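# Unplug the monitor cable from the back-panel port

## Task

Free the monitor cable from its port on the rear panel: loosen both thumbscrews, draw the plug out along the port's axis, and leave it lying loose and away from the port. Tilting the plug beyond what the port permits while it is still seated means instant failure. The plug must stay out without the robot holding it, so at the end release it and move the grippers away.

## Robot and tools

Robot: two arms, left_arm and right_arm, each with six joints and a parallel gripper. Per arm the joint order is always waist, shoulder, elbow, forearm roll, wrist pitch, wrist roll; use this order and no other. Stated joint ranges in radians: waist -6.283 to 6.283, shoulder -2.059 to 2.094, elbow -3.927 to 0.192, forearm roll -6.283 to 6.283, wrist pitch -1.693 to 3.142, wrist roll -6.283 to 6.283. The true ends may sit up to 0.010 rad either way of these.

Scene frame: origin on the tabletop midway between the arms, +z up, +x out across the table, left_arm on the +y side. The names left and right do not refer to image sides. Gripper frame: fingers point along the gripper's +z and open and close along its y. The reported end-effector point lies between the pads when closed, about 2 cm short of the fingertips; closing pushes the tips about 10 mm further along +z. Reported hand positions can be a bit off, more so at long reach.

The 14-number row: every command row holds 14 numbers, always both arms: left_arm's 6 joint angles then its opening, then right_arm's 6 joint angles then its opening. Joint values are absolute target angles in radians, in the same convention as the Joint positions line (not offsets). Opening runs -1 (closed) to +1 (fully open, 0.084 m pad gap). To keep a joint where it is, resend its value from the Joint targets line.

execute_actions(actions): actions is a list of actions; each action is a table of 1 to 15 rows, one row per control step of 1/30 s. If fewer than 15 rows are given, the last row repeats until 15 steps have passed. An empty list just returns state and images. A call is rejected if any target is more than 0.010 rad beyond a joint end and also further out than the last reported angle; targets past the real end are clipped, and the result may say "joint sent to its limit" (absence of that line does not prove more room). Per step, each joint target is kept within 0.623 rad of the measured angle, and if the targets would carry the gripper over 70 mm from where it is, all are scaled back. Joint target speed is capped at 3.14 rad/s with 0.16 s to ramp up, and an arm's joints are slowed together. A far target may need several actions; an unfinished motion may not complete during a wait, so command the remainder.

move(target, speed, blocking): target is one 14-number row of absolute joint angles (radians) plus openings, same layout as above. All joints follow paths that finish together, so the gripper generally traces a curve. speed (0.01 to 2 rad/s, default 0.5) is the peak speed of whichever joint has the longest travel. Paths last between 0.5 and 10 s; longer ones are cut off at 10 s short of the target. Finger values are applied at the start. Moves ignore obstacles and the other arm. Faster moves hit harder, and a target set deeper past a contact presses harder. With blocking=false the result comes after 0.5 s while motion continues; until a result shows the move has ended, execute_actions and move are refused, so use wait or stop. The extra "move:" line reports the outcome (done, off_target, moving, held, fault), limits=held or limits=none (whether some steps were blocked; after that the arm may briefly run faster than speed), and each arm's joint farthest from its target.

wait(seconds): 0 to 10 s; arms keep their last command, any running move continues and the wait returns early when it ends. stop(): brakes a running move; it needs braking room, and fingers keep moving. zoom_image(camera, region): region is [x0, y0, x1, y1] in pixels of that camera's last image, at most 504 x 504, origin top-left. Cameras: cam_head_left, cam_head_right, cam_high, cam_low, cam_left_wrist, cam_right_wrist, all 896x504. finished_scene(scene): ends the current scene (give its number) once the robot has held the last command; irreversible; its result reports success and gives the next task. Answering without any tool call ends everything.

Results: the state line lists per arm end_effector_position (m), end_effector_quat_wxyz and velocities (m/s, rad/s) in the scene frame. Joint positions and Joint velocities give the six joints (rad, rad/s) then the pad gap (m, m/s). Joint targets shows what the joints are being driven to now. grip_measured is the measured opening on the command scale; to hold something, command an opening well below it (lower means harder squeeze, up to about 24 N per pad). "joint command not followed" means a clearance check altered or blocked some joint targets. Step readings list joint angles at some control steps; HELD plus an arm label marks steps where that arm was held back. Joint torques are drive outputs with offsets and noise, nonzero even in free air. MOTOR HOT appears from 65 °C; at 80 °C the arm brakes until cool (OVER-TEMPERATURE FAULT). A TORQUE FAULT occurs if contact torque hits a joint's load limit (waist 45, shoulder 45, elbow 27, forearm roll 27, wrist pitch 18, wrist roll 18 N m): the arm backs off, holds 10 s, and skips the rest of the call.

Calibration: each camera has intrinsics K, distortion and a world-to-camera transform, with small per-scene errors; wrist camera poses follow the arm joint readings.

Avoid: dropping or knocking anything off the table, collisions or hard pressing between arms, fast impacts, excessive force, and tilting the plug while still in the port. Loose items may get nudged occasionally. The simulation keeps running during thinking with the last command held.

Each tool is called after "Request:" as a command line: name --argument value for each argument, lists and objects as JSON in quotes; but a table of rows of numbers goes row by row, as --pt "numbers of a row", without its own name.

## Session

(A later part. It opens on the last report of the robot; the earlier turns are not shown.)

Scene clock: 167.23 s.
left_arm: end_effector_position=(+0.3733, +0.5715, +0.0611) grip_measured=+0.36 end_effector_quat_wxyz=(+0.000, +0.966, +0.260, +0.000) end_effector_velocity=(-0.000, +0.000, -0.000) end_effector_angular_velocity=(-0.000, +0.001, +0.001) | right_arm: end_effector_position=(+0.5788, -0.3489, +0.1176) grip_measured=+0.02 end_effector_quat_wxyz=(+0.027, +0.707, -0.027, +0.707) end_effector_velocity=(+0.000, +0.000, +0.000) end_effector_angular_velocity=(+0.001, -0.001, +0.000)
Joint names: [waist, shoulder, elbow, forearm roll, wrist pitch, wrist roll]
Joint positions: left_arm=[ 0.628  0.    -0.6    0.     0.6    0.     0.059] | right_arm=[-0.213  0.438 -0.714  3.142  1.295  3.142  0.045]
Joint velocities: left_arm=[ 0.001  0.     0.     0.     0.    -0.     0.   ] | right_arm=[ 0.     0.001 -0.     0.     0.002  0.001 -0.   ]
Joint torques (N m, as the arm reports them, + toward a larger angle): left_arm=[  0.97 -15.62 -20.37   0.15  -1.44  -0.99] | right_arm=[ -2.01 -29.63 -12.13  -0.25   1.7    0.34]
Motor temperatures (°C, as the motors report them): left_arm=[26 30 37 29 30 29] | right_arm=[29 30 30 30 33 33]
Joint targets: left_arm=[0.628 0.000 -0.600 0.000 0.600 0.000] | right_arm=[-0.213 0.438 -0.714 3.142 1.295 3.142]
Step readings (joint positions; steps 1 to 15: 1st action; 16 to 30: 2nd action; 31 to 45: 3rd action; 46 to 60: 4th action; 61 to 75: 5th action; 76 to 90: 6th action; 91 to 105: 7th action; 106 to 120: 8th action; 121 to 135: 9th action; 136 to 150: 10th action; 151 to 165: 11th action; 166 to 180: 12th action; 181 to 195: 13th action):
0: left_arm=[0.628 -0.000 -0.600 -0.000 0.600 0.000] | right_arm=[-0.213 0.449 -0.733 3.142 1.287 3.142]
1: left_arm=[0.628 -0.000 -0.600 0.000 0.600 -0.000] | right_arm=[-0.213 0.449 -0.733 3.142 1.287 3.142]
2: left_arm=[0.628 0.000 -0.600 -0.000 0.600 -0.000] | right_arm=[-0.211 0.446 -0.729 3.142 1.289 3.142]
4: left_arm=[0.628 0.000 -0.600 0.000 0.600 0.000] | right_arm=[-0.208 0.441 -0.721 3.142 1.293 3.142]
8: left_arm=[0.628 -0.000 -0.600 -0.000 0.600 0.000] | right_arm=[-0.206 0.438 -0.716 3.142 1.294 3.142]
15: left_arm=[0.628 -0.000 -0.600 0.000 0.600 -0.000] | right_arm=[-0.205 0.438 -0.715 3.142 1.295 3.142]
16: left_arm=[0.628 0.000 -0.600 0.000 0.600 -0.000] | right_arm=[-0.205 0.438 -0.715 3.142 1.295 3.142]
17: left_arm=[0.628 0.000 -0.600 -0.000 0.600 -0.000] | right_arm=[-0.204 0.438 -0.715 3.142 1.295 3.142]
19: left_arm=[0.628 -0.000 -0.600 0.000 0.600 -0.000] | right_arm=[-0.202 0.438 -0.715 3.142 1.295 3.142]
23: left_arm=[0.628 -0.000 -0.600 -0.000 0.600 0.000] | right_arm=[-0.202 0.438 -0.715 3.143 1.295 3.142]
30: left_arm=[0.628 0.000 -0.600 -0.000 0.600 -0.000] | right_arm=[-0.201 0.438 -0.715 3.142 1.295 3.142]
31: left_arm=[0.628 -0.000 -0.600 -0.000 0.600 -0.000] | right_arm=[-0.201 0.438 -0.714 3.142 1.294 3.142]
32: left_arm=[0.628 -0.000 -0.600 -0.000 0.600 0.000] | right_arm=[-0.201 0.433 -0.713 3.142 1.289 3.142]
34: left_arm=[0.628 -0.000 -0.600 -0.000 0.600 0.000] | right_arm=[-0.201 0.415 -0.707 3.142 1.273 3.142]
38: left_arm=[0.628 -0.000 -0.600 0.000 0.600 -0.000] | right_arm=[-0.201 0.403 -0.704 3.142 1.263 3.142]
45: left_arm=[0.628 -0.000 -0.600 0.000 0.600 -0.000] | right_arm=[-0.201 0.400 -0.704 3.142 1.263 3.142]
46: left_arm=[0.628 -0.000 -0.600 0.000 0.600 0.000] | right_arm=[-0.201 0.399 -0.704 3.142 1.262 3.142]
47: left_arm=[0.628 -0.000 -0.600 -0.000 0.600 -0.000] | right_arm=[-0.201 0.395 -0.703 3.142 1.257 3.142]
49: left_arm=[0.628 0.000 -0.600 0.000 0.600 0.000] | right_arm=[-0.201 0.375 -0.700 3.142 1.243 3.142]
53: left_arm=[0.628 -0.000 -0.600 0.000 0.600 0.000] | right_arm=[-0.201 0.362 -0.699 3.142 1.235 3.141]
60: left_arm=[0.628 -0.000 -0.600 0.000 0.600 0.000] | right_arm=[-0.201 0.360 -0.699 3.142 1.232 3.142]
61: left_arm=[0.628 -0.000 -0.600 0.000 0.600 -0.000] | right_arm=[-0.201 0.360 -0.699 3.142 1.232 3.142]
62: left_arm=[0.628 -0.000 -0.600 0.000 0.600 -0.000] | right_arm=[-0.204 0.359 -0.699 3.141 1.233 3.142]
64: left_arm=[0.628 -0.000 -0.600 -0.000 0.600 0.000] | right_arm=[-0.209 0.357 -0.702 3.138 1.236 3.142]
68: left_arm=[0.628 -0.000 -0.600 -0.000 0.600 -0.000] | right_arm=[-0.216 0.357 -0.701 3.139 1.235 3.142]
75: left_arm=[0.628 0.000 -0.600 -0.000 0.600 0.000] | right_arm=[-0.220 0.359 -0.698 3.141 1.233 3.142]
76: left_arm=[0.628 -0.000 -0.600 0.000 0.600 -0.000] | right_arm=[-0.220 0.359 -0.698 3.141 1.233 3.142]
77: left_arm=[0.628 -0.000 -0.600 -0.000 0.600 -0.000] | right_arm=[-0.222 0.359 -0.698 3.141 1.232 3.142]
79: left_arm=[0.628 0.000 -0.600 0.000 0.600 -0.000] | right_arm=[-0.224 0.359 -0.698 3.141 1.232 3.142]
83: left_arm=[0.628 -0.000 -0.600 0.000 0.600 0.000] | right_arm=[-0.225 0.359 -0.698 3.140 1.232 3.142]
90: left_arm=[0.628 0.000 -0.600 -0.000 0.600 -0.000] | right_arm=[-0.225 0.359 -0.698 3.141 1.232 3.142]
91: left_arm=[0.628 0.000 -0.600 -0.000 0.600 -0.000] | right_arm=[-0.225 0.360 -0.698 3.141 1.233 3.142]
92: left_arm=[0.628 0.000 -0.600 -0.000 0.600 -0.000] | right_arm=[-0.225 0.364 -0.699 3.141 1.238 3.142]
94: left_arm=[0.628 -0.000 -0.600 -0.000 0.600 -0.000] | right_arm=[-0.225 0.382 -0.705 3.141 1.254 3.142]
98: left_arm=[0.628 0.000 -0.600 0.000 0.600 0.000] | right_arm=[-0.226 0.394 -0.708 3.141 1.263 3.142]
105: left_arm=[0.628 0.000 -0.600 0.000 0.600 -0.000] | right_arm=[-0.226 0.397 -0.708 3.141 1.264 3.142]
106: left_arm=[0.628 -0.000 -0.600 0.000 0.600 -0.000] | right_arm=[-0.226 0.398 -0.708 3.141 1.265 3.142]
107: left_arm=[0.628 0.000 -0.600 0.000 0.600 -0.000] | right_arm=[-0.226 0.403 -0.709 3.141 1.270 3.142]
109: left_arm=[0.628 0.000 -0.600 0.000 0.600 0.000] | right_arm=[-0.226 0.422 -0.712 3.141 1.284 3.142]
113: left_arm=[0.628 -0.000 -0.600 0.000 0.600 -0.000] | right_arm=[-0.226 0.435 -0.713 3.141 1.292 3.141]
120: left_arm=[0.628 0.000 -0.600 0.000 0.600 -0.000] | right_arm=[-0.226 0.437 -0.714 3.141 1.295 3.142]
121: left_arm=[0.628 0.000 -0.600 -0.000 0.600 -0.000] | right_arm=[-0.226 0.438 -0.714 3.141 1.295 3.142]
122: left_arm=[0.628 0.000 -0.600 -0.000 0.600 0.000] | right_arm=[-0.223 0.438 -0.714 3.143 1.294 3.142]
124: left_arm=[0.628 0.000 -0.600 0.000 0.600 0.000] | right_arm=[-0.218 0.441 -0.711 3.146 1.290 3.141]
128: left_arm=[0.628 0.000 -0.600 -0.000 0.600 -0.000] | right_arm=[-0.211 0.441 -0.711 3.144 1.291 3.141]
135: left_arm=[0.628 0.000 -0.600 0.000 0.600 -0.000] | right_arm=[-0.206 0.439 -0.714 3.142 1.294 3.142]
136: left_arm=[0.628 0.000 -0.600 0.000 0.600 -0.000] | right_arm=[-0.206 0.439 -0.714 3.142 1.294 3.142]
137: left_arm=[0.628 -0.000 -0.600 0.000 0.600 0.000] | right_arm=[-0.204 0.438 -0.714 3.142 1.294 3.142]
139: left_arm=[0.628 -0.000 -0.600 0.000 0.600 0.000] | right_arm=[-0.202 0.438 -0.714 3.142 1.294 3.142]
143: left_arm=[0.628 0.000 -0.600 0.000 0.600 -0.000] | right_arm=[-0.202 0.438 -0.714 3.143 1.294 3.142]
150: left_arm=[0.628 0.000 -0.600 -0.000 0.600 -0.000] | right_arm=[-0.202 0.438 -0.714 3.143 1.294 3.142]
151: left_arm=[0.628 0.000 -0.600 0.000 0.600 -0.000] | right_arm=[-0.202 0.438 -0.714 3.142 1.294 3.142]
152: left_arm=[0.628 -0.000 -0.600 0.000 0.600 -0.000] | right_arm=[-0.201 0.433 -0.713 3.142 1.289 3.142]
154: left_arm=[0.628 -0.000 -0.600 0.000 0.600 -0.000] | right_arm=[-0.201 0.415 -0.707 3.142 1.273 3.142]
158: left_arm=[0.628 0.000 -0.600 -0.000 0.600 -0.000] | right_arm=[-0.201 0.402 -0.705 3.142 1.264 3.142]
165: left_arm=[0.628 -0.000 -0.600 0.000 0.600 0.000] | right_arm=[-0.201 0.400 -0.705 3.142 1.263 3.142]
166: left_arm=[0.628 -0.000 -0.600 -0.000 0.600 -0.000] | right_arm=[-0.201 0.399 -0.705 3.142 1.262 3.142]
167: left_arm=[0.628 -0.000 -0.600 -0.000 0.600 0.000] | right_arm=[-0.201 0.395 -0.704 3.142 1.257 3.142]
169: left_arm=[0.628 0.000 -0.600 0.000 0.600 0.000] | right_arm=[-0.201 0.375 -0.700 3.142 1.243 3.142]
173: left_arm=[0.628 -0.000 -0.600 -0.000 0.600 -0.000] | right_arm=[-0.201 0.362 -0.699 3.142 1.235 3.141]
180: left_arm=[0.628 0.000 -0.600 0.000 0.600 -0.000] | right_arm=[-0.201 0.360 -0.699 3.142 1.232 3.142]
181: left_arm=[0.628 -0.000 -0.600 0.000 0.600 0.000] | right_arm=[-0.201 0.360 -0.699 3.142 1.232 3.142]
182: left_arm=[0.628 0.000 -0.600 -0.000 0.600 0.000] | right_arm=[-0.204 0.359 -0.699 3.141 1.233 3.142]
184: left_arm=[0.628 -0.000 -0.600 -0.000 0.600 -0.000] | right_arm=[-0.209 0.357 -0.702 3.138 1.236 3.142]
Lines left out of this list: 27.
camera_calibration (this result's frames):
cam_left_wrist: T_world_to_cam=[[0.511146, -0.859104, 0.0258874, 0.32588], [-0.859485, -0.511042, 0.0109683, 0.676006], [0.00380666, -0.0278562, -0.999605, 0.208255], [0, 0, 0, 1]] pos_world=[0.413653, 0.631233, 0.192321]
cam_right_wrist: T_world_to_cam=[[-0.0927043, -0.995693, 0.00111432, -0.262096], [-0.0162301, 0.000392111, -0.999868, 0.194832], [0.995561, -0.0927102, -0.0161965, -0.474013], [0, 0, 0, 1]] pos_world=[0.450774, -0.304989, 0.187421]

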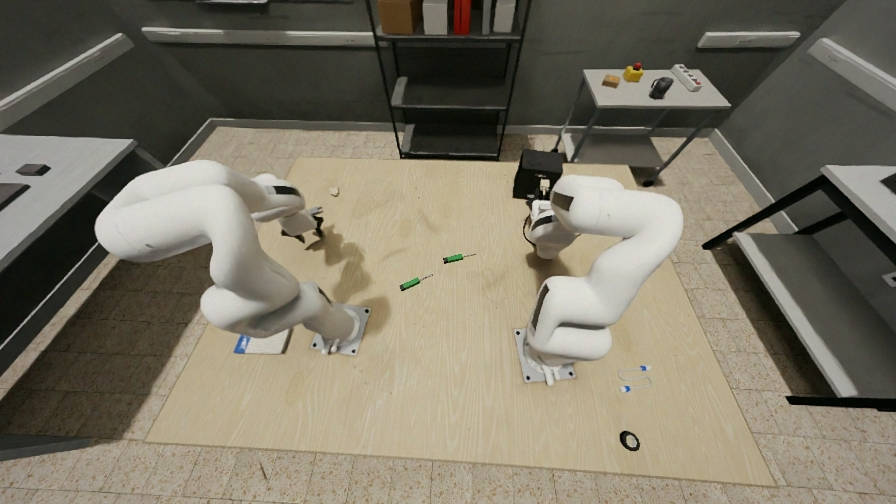

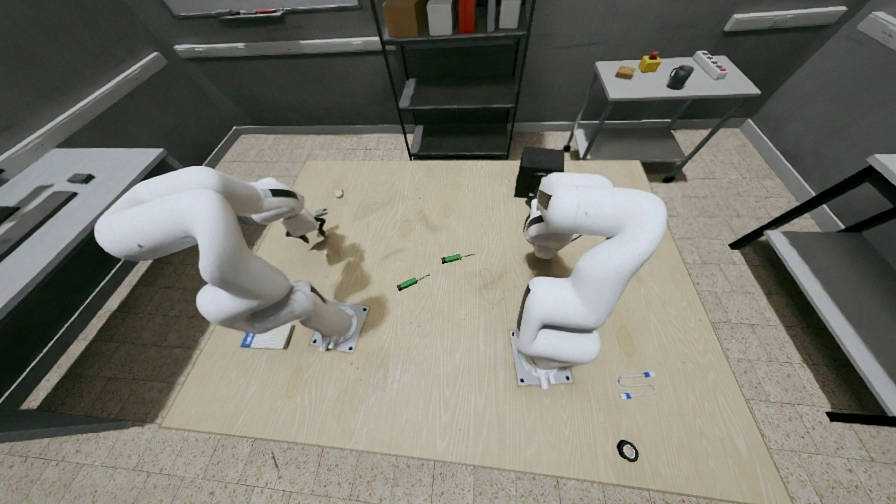

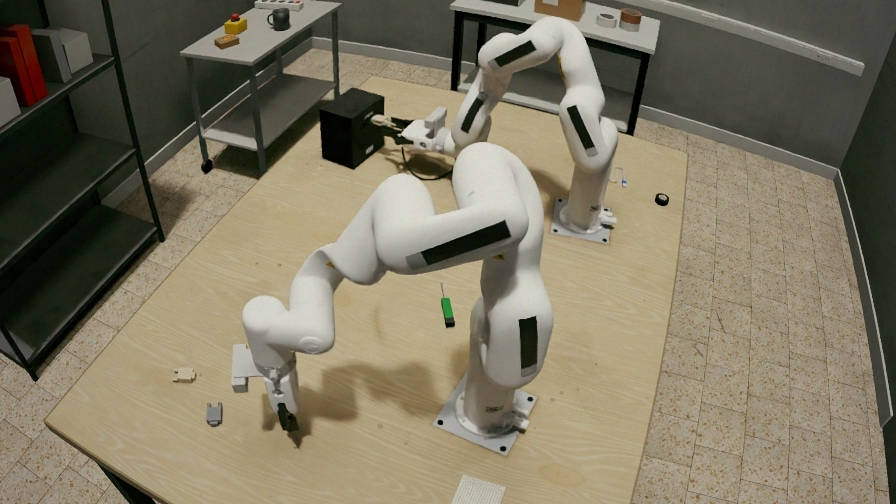

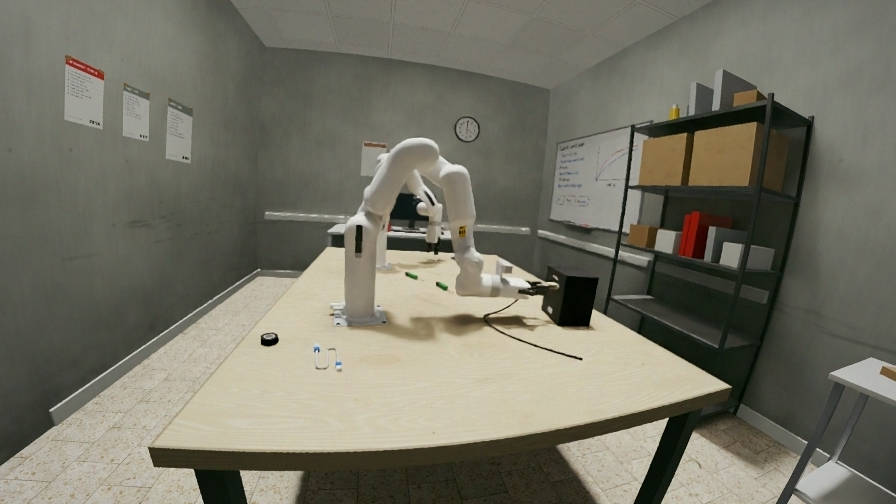

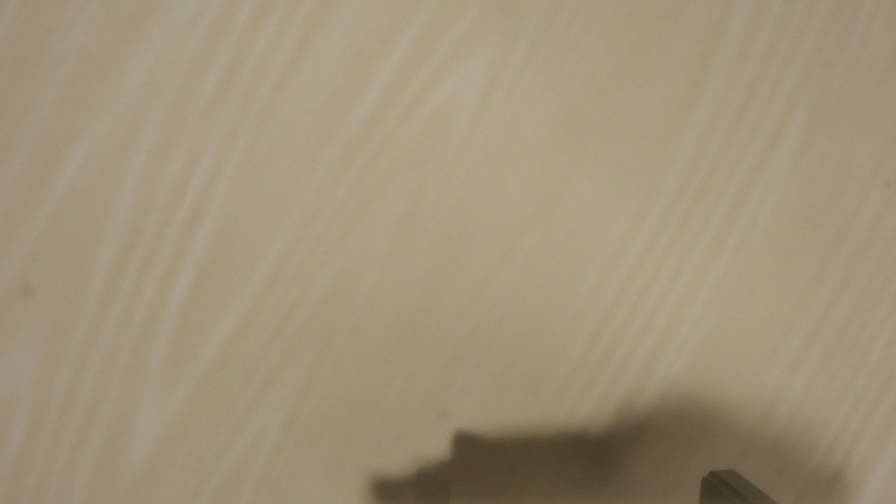

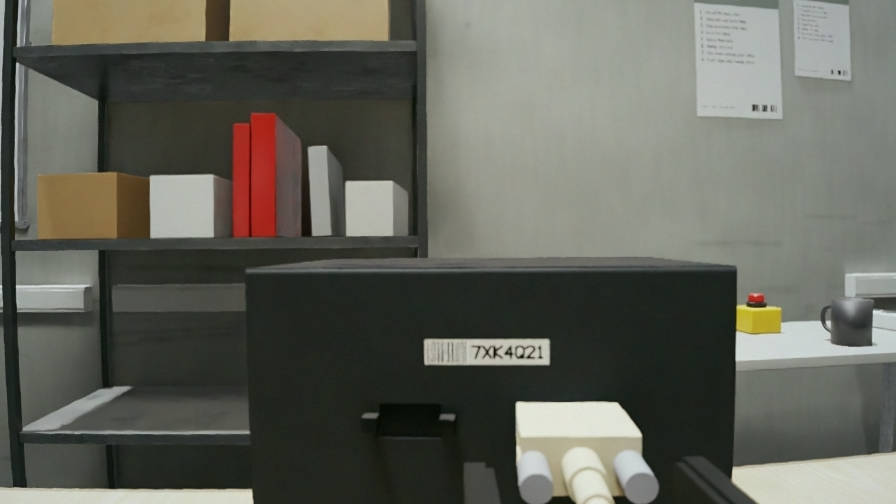

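Request:
move --target '[0.628,0,-0.6,0,0.6,0,0.37,-0.213,0.307,-0.545,3.1416,1.333,3.1416,0.03]' --speed 0.3

Request:
move --target '[0.628,0,-0.6,0,0.6,0,0.37,-0.2543,0.307,-0.545,3.1416,1.333,4.712,-0.6]' --speed 1

Request:
move --target '[0.628,0,-0.6,0,0.6,0,0.37,-0.2543,0.392,-0.695,3.1416,1.268,4.712,-0.6]' --speed 0.1

Request:
move --target '[0.628,0,-0.6,0,0.6,0,0.37,-0.2543,0.392,-0.695,3.1416,1.268,4.712,-1]'

Request:
zoom_image --camera "cam_high" --region '[320,80,480,180]'

Scene clock: 194.37 s.
left_arm: end_effector_position=(+0.3733, +0.5715, +0.0611) grip_measured=+0.36 end_effector_quat_wxyz=(+0.000, +0.966, +0.260, +0.000) end_effector_velocity=(-0.000, -0.000, -0.000) end_effector_angular_velocity=(-0.001, +0.001, +0.000) | right_arm: end_effector_position=(+0.5349, -0.3456, +0.1315) grip_measured=+0.02 end_effector_quat_wxyz=(+0.027, +0.707, -0.027, +0.707) end_effector_velocity=(-0.001, +0.000, -0.000) end_effector_angular_velocity=(+0.001, +0.002, -0.000)
Joint names: [waist, shoulder, elbow, forearm roll, wrist pitch, wrist roll]
Joint positions: left_arm=[ 0.628  0.    -0.6    0.     0.6    0.     0.059] | right_arm=[-0.213  0.307 -0.545  3.142  1.333  3.142  0.045]
Joint velocities: left_arm=[ 0.    -0.     0.001 -0.     0.     0.     0.   ] | right_arm=[ 0.    -0.002  0.003  0.    -0.001  0.001  0.   ]
Joint torques (N m, as the arm reports them, + toward a larger angle): left_arm=[  0.94 -14.95 -19.71   0.77  -1.3   -0.64] | right_arm=[ -1.64 -25.11 -10.65  -0.36   1.53   0.45]
Motor temperatures (°C, as the motors report them): left_arm=[26 30 38 29 30 29] | right_arm=[29 30 30 30 33 33]
Joint targets: left_arm=[0.628 0.000 -0.600 0.000 0.600 0.000] | right_arm=[-0.213 0.307 -0.545 3.142 1.333 3.142]
move: done; limits=none; left_arm: farthest joint: the waist, 0.000 radians from its target (0.000 radians at the start); right_arm: farthest joint: the waist, 0.000 radians from its target (0.000 radians at the start)
camera_calibration (this result's frames):
cam_left_wrist: T_world_to_cam=[[0.511146, -0.859104, 0.0258874, 0.32588], [-0.859486, -0.511042, 0.0109683, 0.676006], [0.00380664, -0.0278562, -0.999605, 0.208255], [0, 0, 0, 1]] pos_world=[0.413653, 0.631233, 0.192321]
cam_right_wrist: T_world_to_cam=[[-0.0926652, -0.995697, 0.00111321, -0.262834], [-0.0160971, 0.000380212, -0.99987, 0.207919], [0.995567, -0.0926711, -0.0160631, -0.429824], [0, 0, 0, 1]] pos_world=[0.40691, -0.301614, 0.201281]

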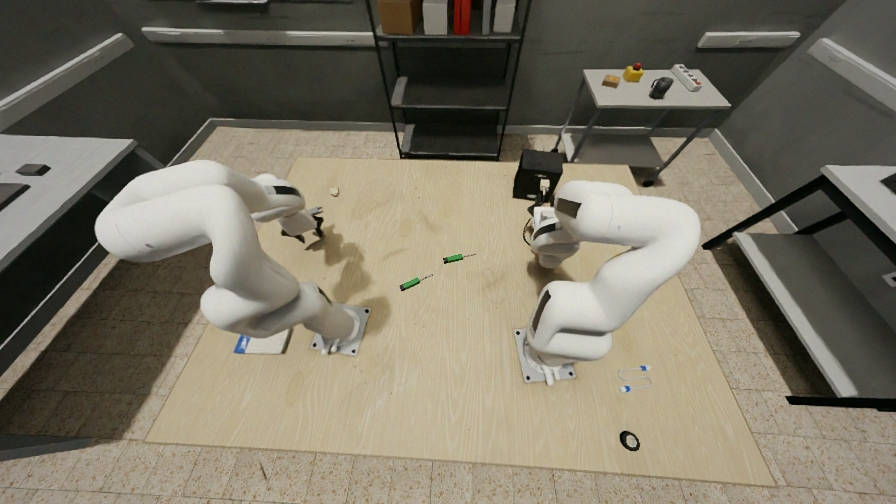

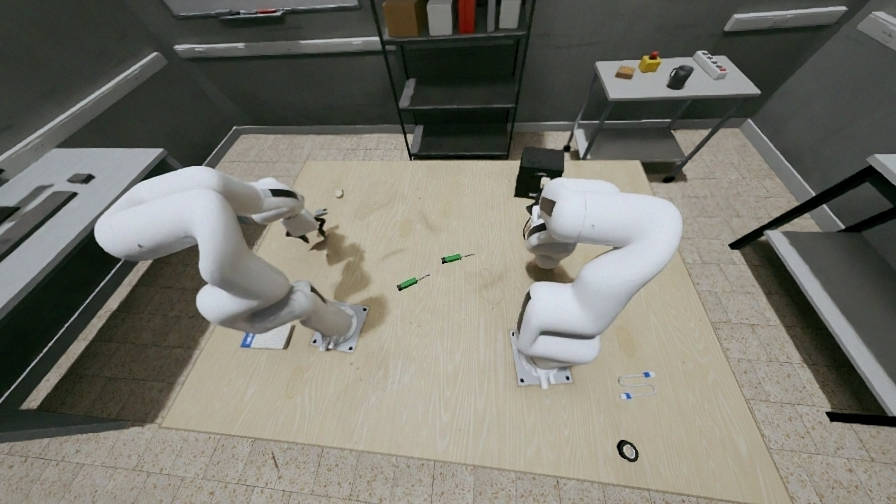

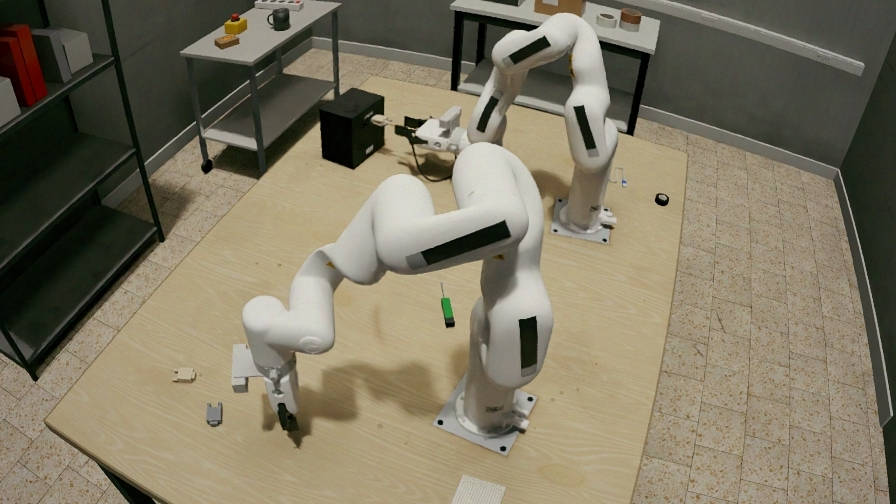

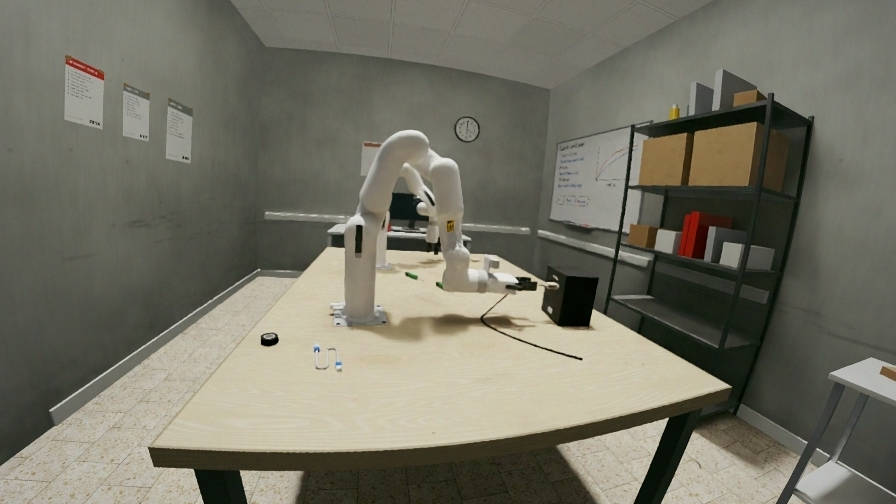

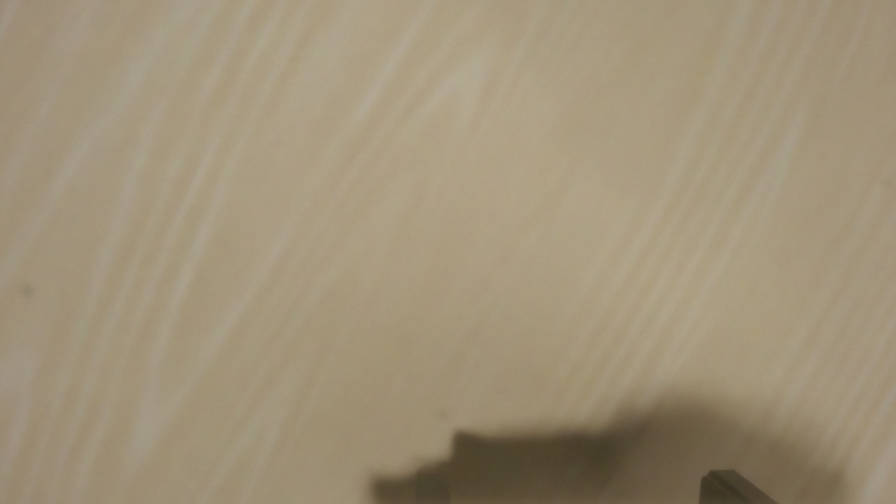

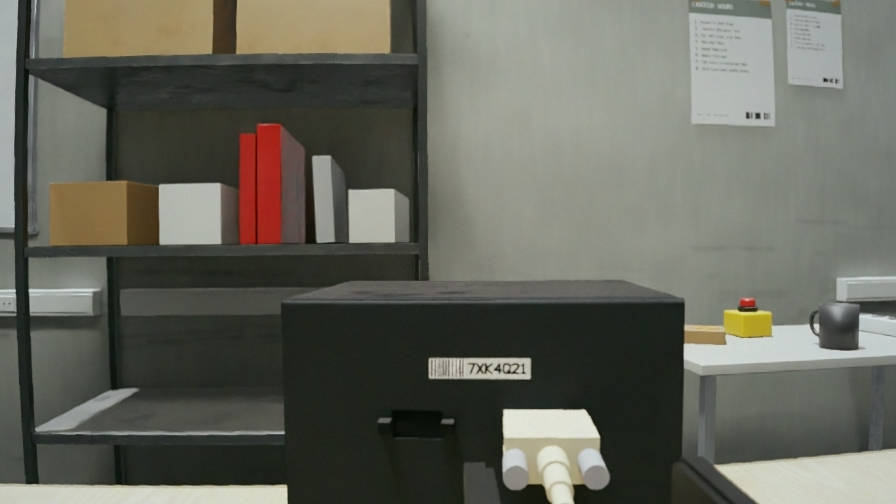

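Scene clock: 196.67 s.
left_arm: end_effector_position=(+0.3733, +0.5715, +0.0611) grip_measured=+0.36 end_effector_quat_wxyz=(+0.000, +0.966, +0.260, +0.000) end_effector_velocity=(+0.000, +0.001, +0.000) end_effector_angular_velocity=(+0.000, -0.000, +0.001) | right_arm: end_effector_position=(+0.5326, -0.3679, +0.1315) grip_measured=-0.62 end_effector_quat_wxyz=(+0.470, -0.470, +0.528, -0.529) end_effector_velocity=(+0.000, -0.000, +0.001) end_effector_angular_velocity=(+0.003, -0.002, -0.001)
Joint names: [waist, shoulder, elbow, forearm roll, wrist pitch, wrist roll]
Joint positions: left_arm=[ 0.628 -0.    -0.6   -0.     0.6    0.     0.059] | right_arm=[-0.254  0.307 -0.545  3.142  1.333  4.712  0.017]
Joint velocities: left_arm=[ 0.002  0.001 -0.001  0.     0.     0.001  0.   ] | right_arm=[-0.    -0.001  0.     0.     0.001  0.003 -0.   ]
Joint torques (N m, as the arm reports them, + toward a larger angle): left_arm=[  0.53 -15.73 -19.8   -0.03  -1.28  -0.74] | right_arm=[ -2.03 -25.21 -10.85  -0.29   1.5    0.29]
Motor temperatures (°C, as the motors report them): left_arm=[26 30 38 29 30 29] | right_arm=[29 30 30 30 33 33]
Joint targets: left_arm=[0.628 0.000 -0.600 0.000 0.600 0.000] | right_arm=[-0.254 0.307 -0.545 3.142 1.333 4.712]
move: done; limits=none; left_arm: farthest joint: the waist, 0.000 radians from its target (0.000 radians at the start); right_arm: farthest joint: the waist, 0.000 radians from its target (0.041 radians at the start)
camera_calibration (this result's frames):
cam_left_wrist: T_world_to_cam=[[0.511146, -0.859104, 0.0258874, 0.32588], [-0.859486, -0.511042, 0.0109683, 0.676006], [0.00380663, -0.0278563, -0.999605, 0.208255], [0, 0, 0, 1]] pos_world=[0.413653, 0.631233, 0.192321]
cam_right_wrist: T_world_to_cam=[[-0.0162666, 0.000171696, -0.999868, 0.172036], [0.101199, 0.994865, -0.00147555, 0.380033], [0.994733, -0.10121, -0.0162005, -0.43231], [0, 0, 0, 1]] pos_world=[0.394372, -0.421865, 0.16557]

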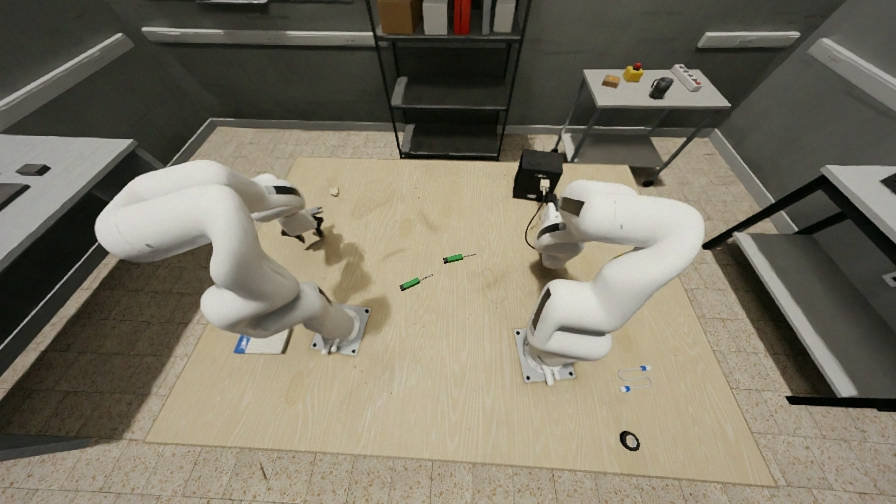

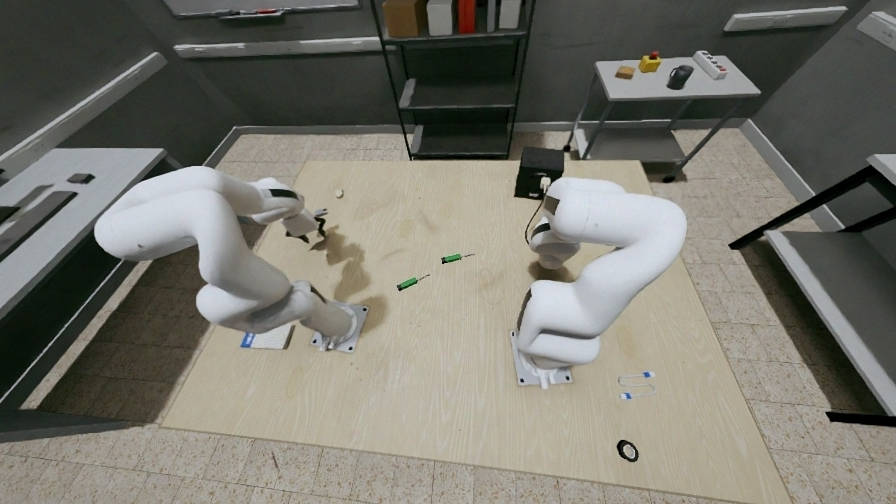

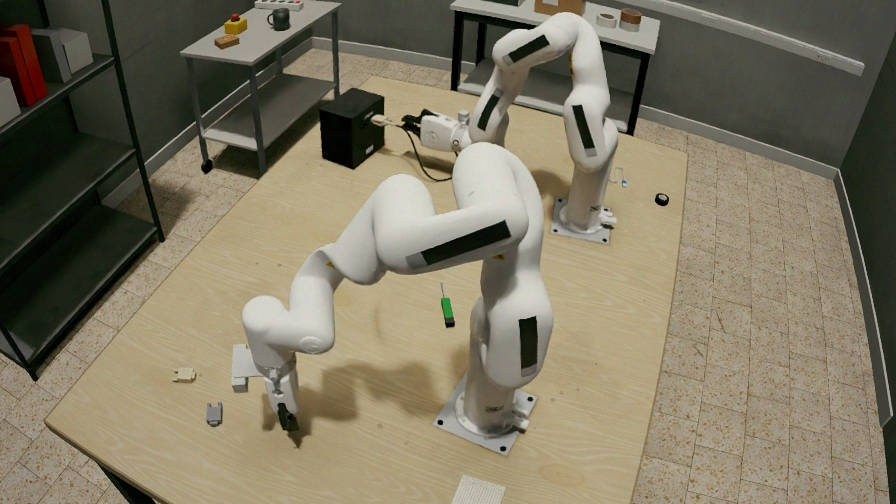

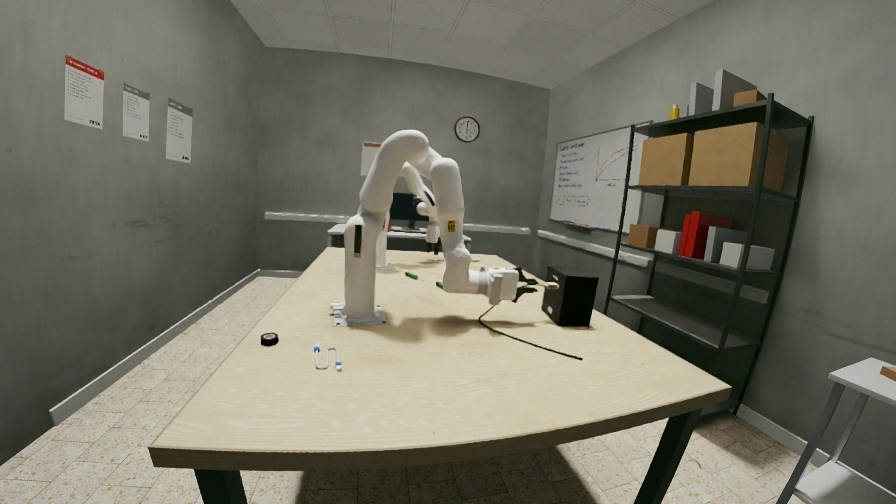

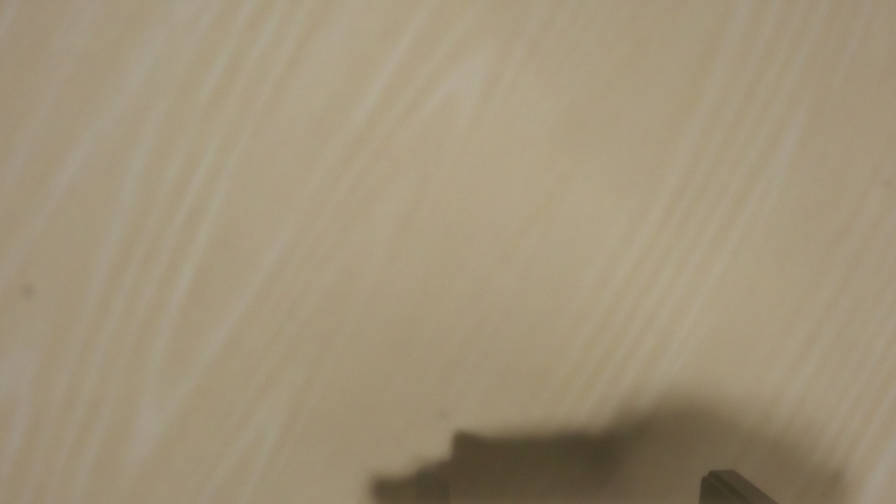

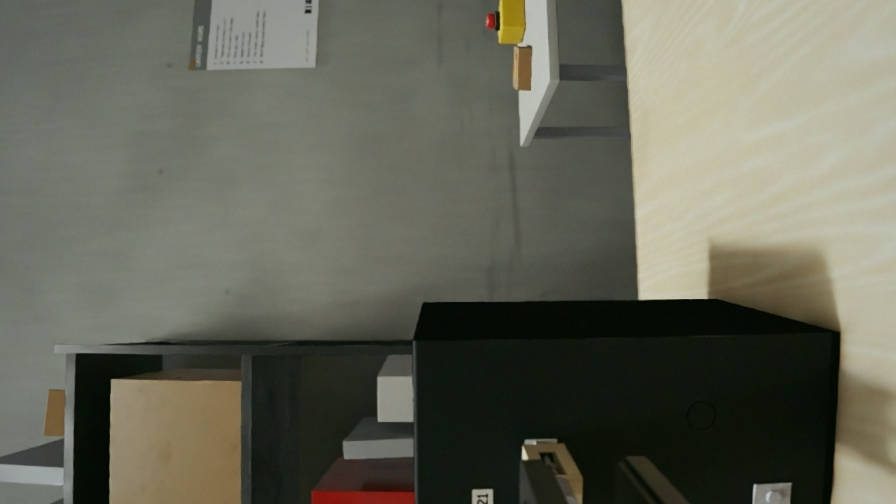

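Scene clock: 198.53 s.
left_arm: end_effector_position=(+0.3733, +0.5715, +0.0611) grip_measured=+0.36 end_effector_quat_wxyz=(+0.000, +0.966, +0.260, +0.000) end_effector_velocity=(-0.000, -0.000, -0.000) end_effector_angular_velocity=(-0.001, +0.001, -0.000) | right_arm: end_effector_position=(+0.5735, -0.3728, +0.1297) grip_measured=-0.62 end_effector_quat_wxyz=(+0.470, -0.470, +0.528, -0.529) end_effector_velocity=(+0.001, +0.000, +0.001) end_effector_angular_velocity=(-0.001, -0.003, +0.000)
Joint names: [waist, shoulder, elbow, forearm roll, wrist pitch, wrist roll]
Joint positions: left_arm=[ 0.628  0.    -0.6   -0.     0.6   -0.     0.059] | right_arm=[-0.254  0.392 -0.695  3.142  1.268  4.712  0.017]
Joint velocities: left_arm=[-0.     0.002 -0.    -0.001  0.     0.001  0.   ] | right_arm=[ 0.     0.001 -0.003 -0.     0.001 -0.001 -0.   ]
Joint torques (N m, as the arm reports them, + toward a larger angle): left_arm=[  0.68 -15.53 -19.98   0.35  -1.53  -0.82] | right_arm=[ -1.95 -28.43 -11.34  -0.58   1.52   0.28]
Motor temperatures (°C, as the motors report them): left_arm=[26 30 38 29 30 29] | right_arm=[29 30 30 30 33 33]
Joint targets: left_arm=[0.628 0.000 -0.600 0.000 0.600 0.000] | right_arm=[-0.254 0.392 -0.695 3.142 1.268 4.712]
move: done; limits=none; left_arm: farthest joint: the waist, 0.000 radians from its target (0.000 radians at the start); right_arm: farthest joint: the waist, 0.000 radians from its target (0.000 radians at the start)
camera_calibration (this result's frames):
cam_left_wrist: T_world_to_cam=[[0.511146, -0.859104, 0.0258874, 0.32588], [-0.859485, -0.511043, 0.0109683, 0.676006], [0.00380668, -0.0278563, -0.999605, 0.208254], [0, 0, 0, 1]] pos_world=[0.413653, 0.631233, 0.192321]
cam_right_wrist: T_world_to_cam=[[-0.0163287, 0.000406634, -0.999867, 0.171049], [0.101216, 0.994864, -0.00124835, 0.380672], [0.99473, -0.101223, -0.016286, -0.473487], [0, 0, 0, 1]] pos_world=[0.435255, -0.426714, 0.16379]

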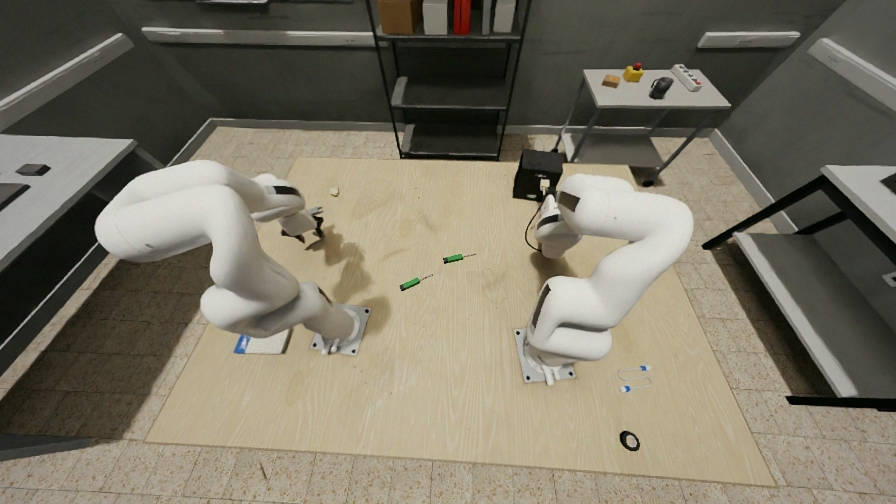

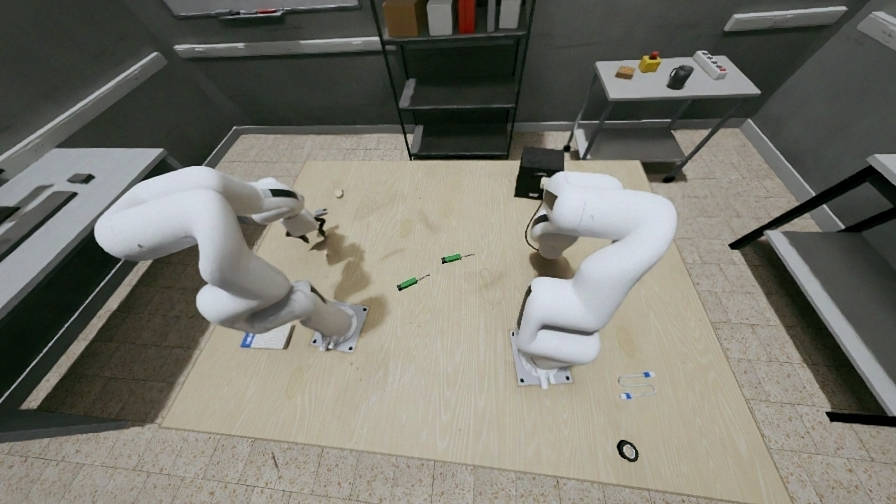

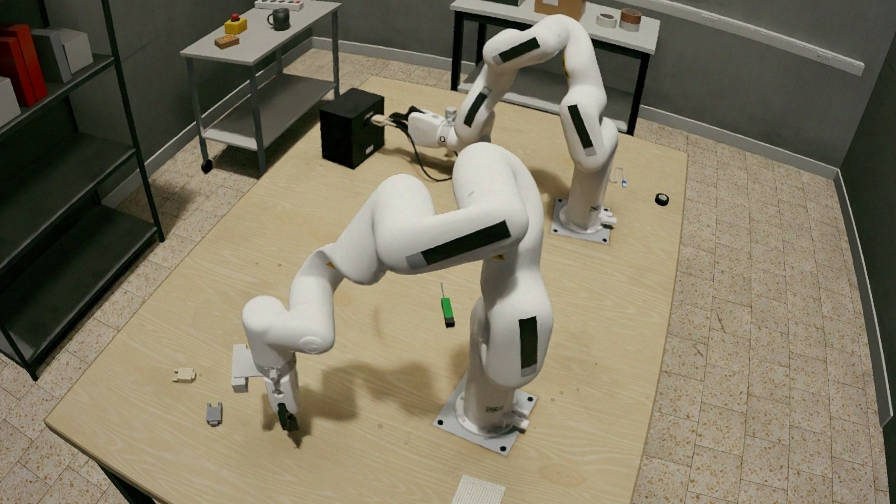

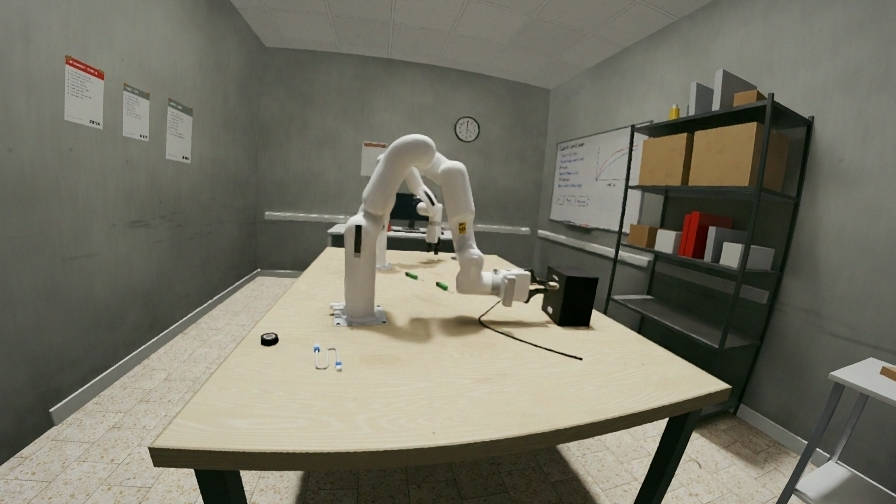

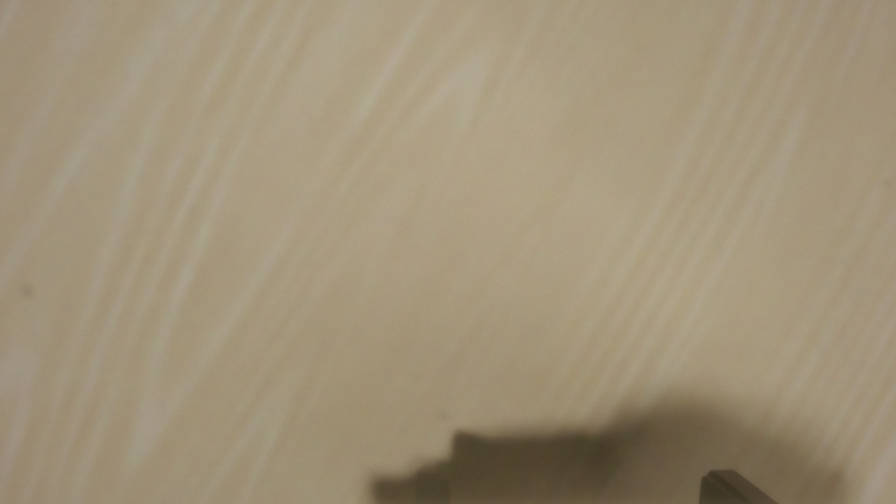

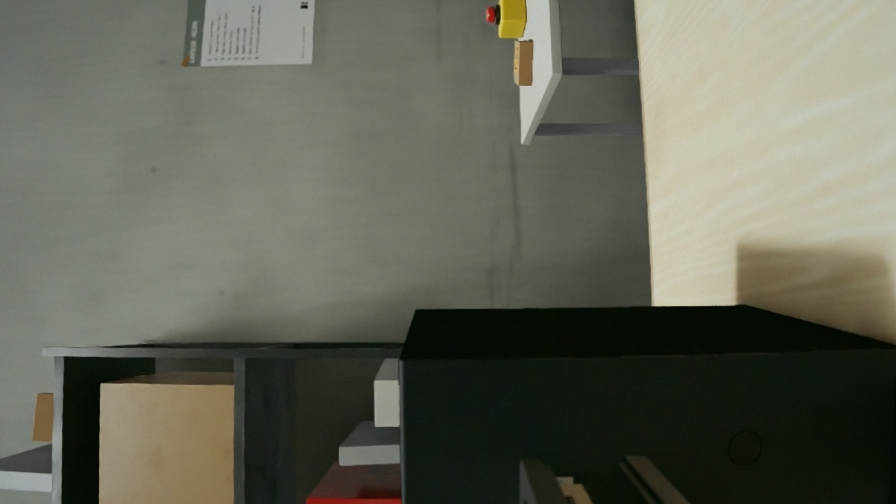

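Scene clock: 199.23 s.
left_arm: end_effector_position=(+0.3733, +0.5715, +0.0611) grip_measured=+0.36 end_effector_quat_wxyz=(+0.000, +0.966, +0.260, +0.000) end_effector_velocity=(-0.000, +0.000, -0.000) end_effector_angular_velocity=(+0.000, +0.000, +0.000) | right_arm: end_effector_position=(+0.5734, -0.3728, +0.1292) grip_measured=-0.85 end_effector_quat_wxyz=(+0.469, -0.470, +0.529, -0.528) end_effector_velocity=(+0.000, -0.000, +0.001) end_effector_angular_velocity=(-0.002, -0.002, +0.000)
Joint names: [waist, shoulder, elbow, forearm roll, wrist pitch, wrist roll]
Joint positions: left_arm=[ 0.628 -0.    -0.6   -0.     0.6   -0.     0.059] | right_arm=[-0.254  0.393 -0.695  3.142  1.267  4.712  0.007]
Joint velocities: left_arm=[ 0.001  0.001 -0.     0.001 -0.    -0.    -0.   ] | right_arm=[-0.    -0.001  0.    -0.     0.002 -0.001  0.   ]
Joint torques (N m, as the arm reports them, + toward a larger angle): left_arm=[  0.86 -15.11 -19.83   0.4   -1.42  -0.4 ] | right_arm=[ -1.66 -34.25 -11.43  -0.39   2.68   0.46]
Motor temperatures (°C, as the motors report them): left_arm=[26 30 38 29 30 29] | right_arm=[29 30 30 30 33 33]
Joint targets: left_arm=[0.628 0.000 -0.600 0.000 0.600 0.000] | right_arm=[-0.254 0.392 -0.695 3.142 1.268 4.712]
move: done; limits=none; left_arm: farthest joint: the waist, 0.000 radians from its target (0.000 radians at the start); right_arm: farthest joint: the shoulder, 0.001 radians from its target (0.000 radians at the start)
camera_calibration (this result's frames):
cam_left_wrist: T_world_to_cam=[[0.511146, -0.859104, 0.0258874, 0.32588], [-0.859485, -0.511043, 0.0109681, 0.676006], [0.0038068, -0.0278562, -0.999605, 0.208254], [0, 0, 0, 1]] pos_world=[0.413653, 0.631233, 0.192321]
cam_right_wrist: T_world_to_cam=[[-0.0175235, 0.00051865, -0.999846, 0.171271], [0.101237, 0.994861, -0.00125824, 0.380667], [0.994708, -0.101244, -0.0174859, -0.473239], [0, 0, 0, 1]] pos_world=[0.435198, -0.426713, 0.163449]

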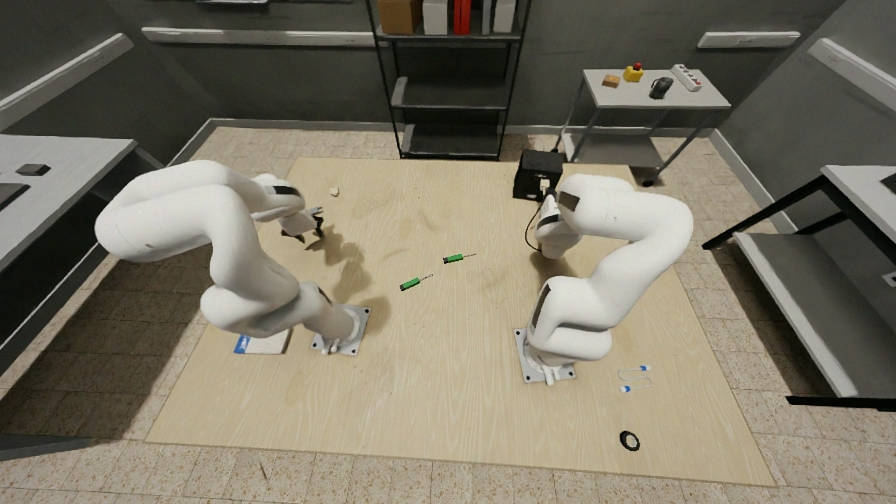

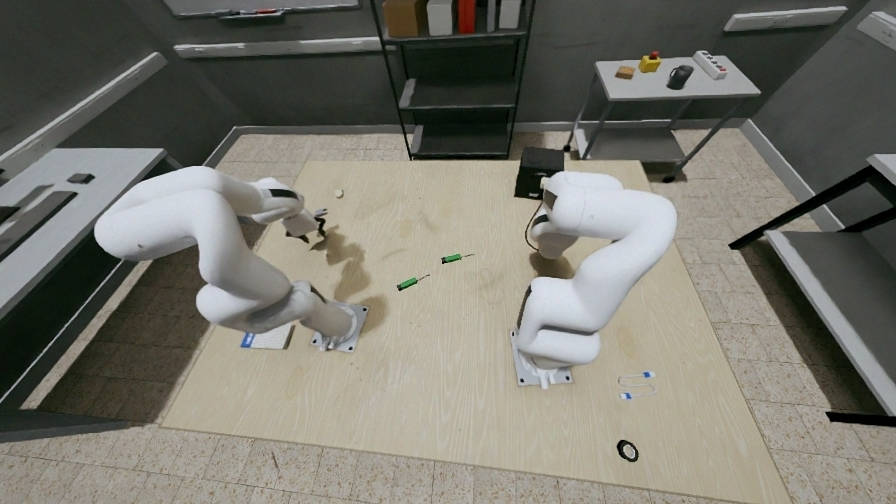

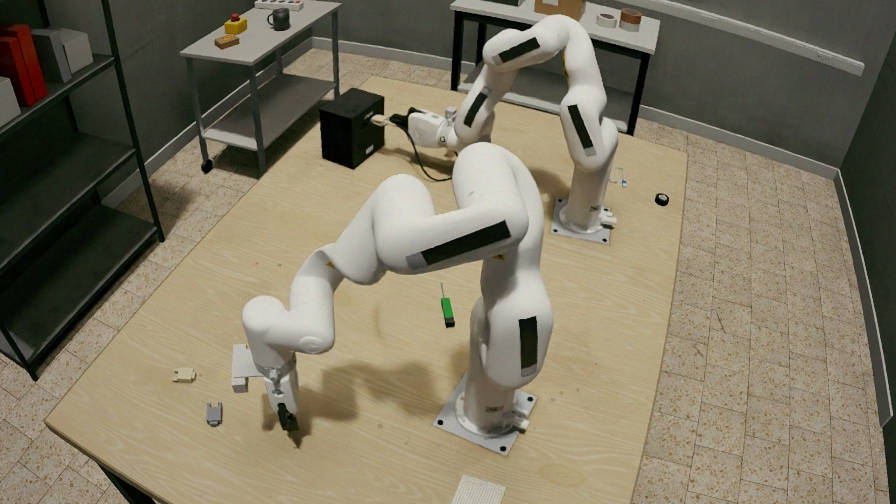

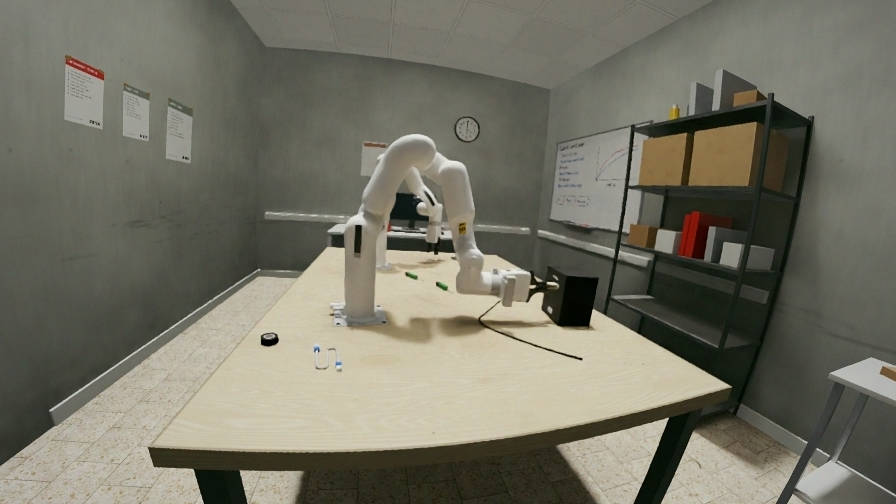

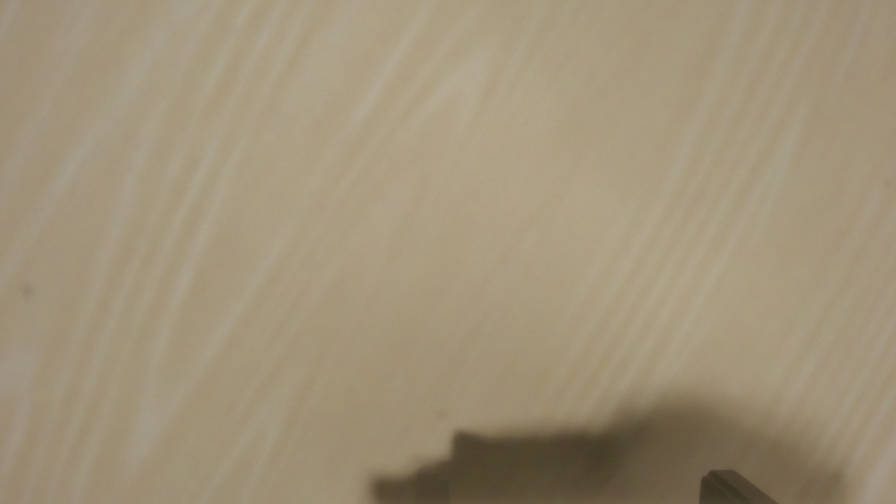

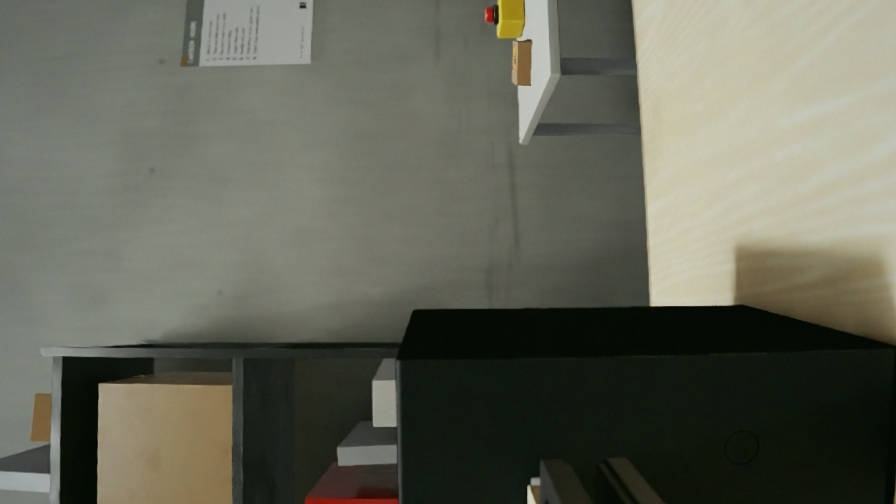

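Region (320, 80, 480, 180) of cam_high's 896x504 image, scaled by 3.150, with more detail than that image has; it fills the top 315 rows of this view, and the rest is white.

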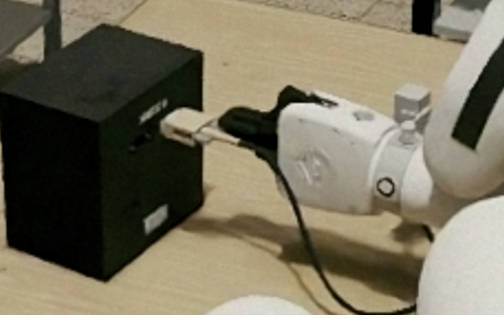

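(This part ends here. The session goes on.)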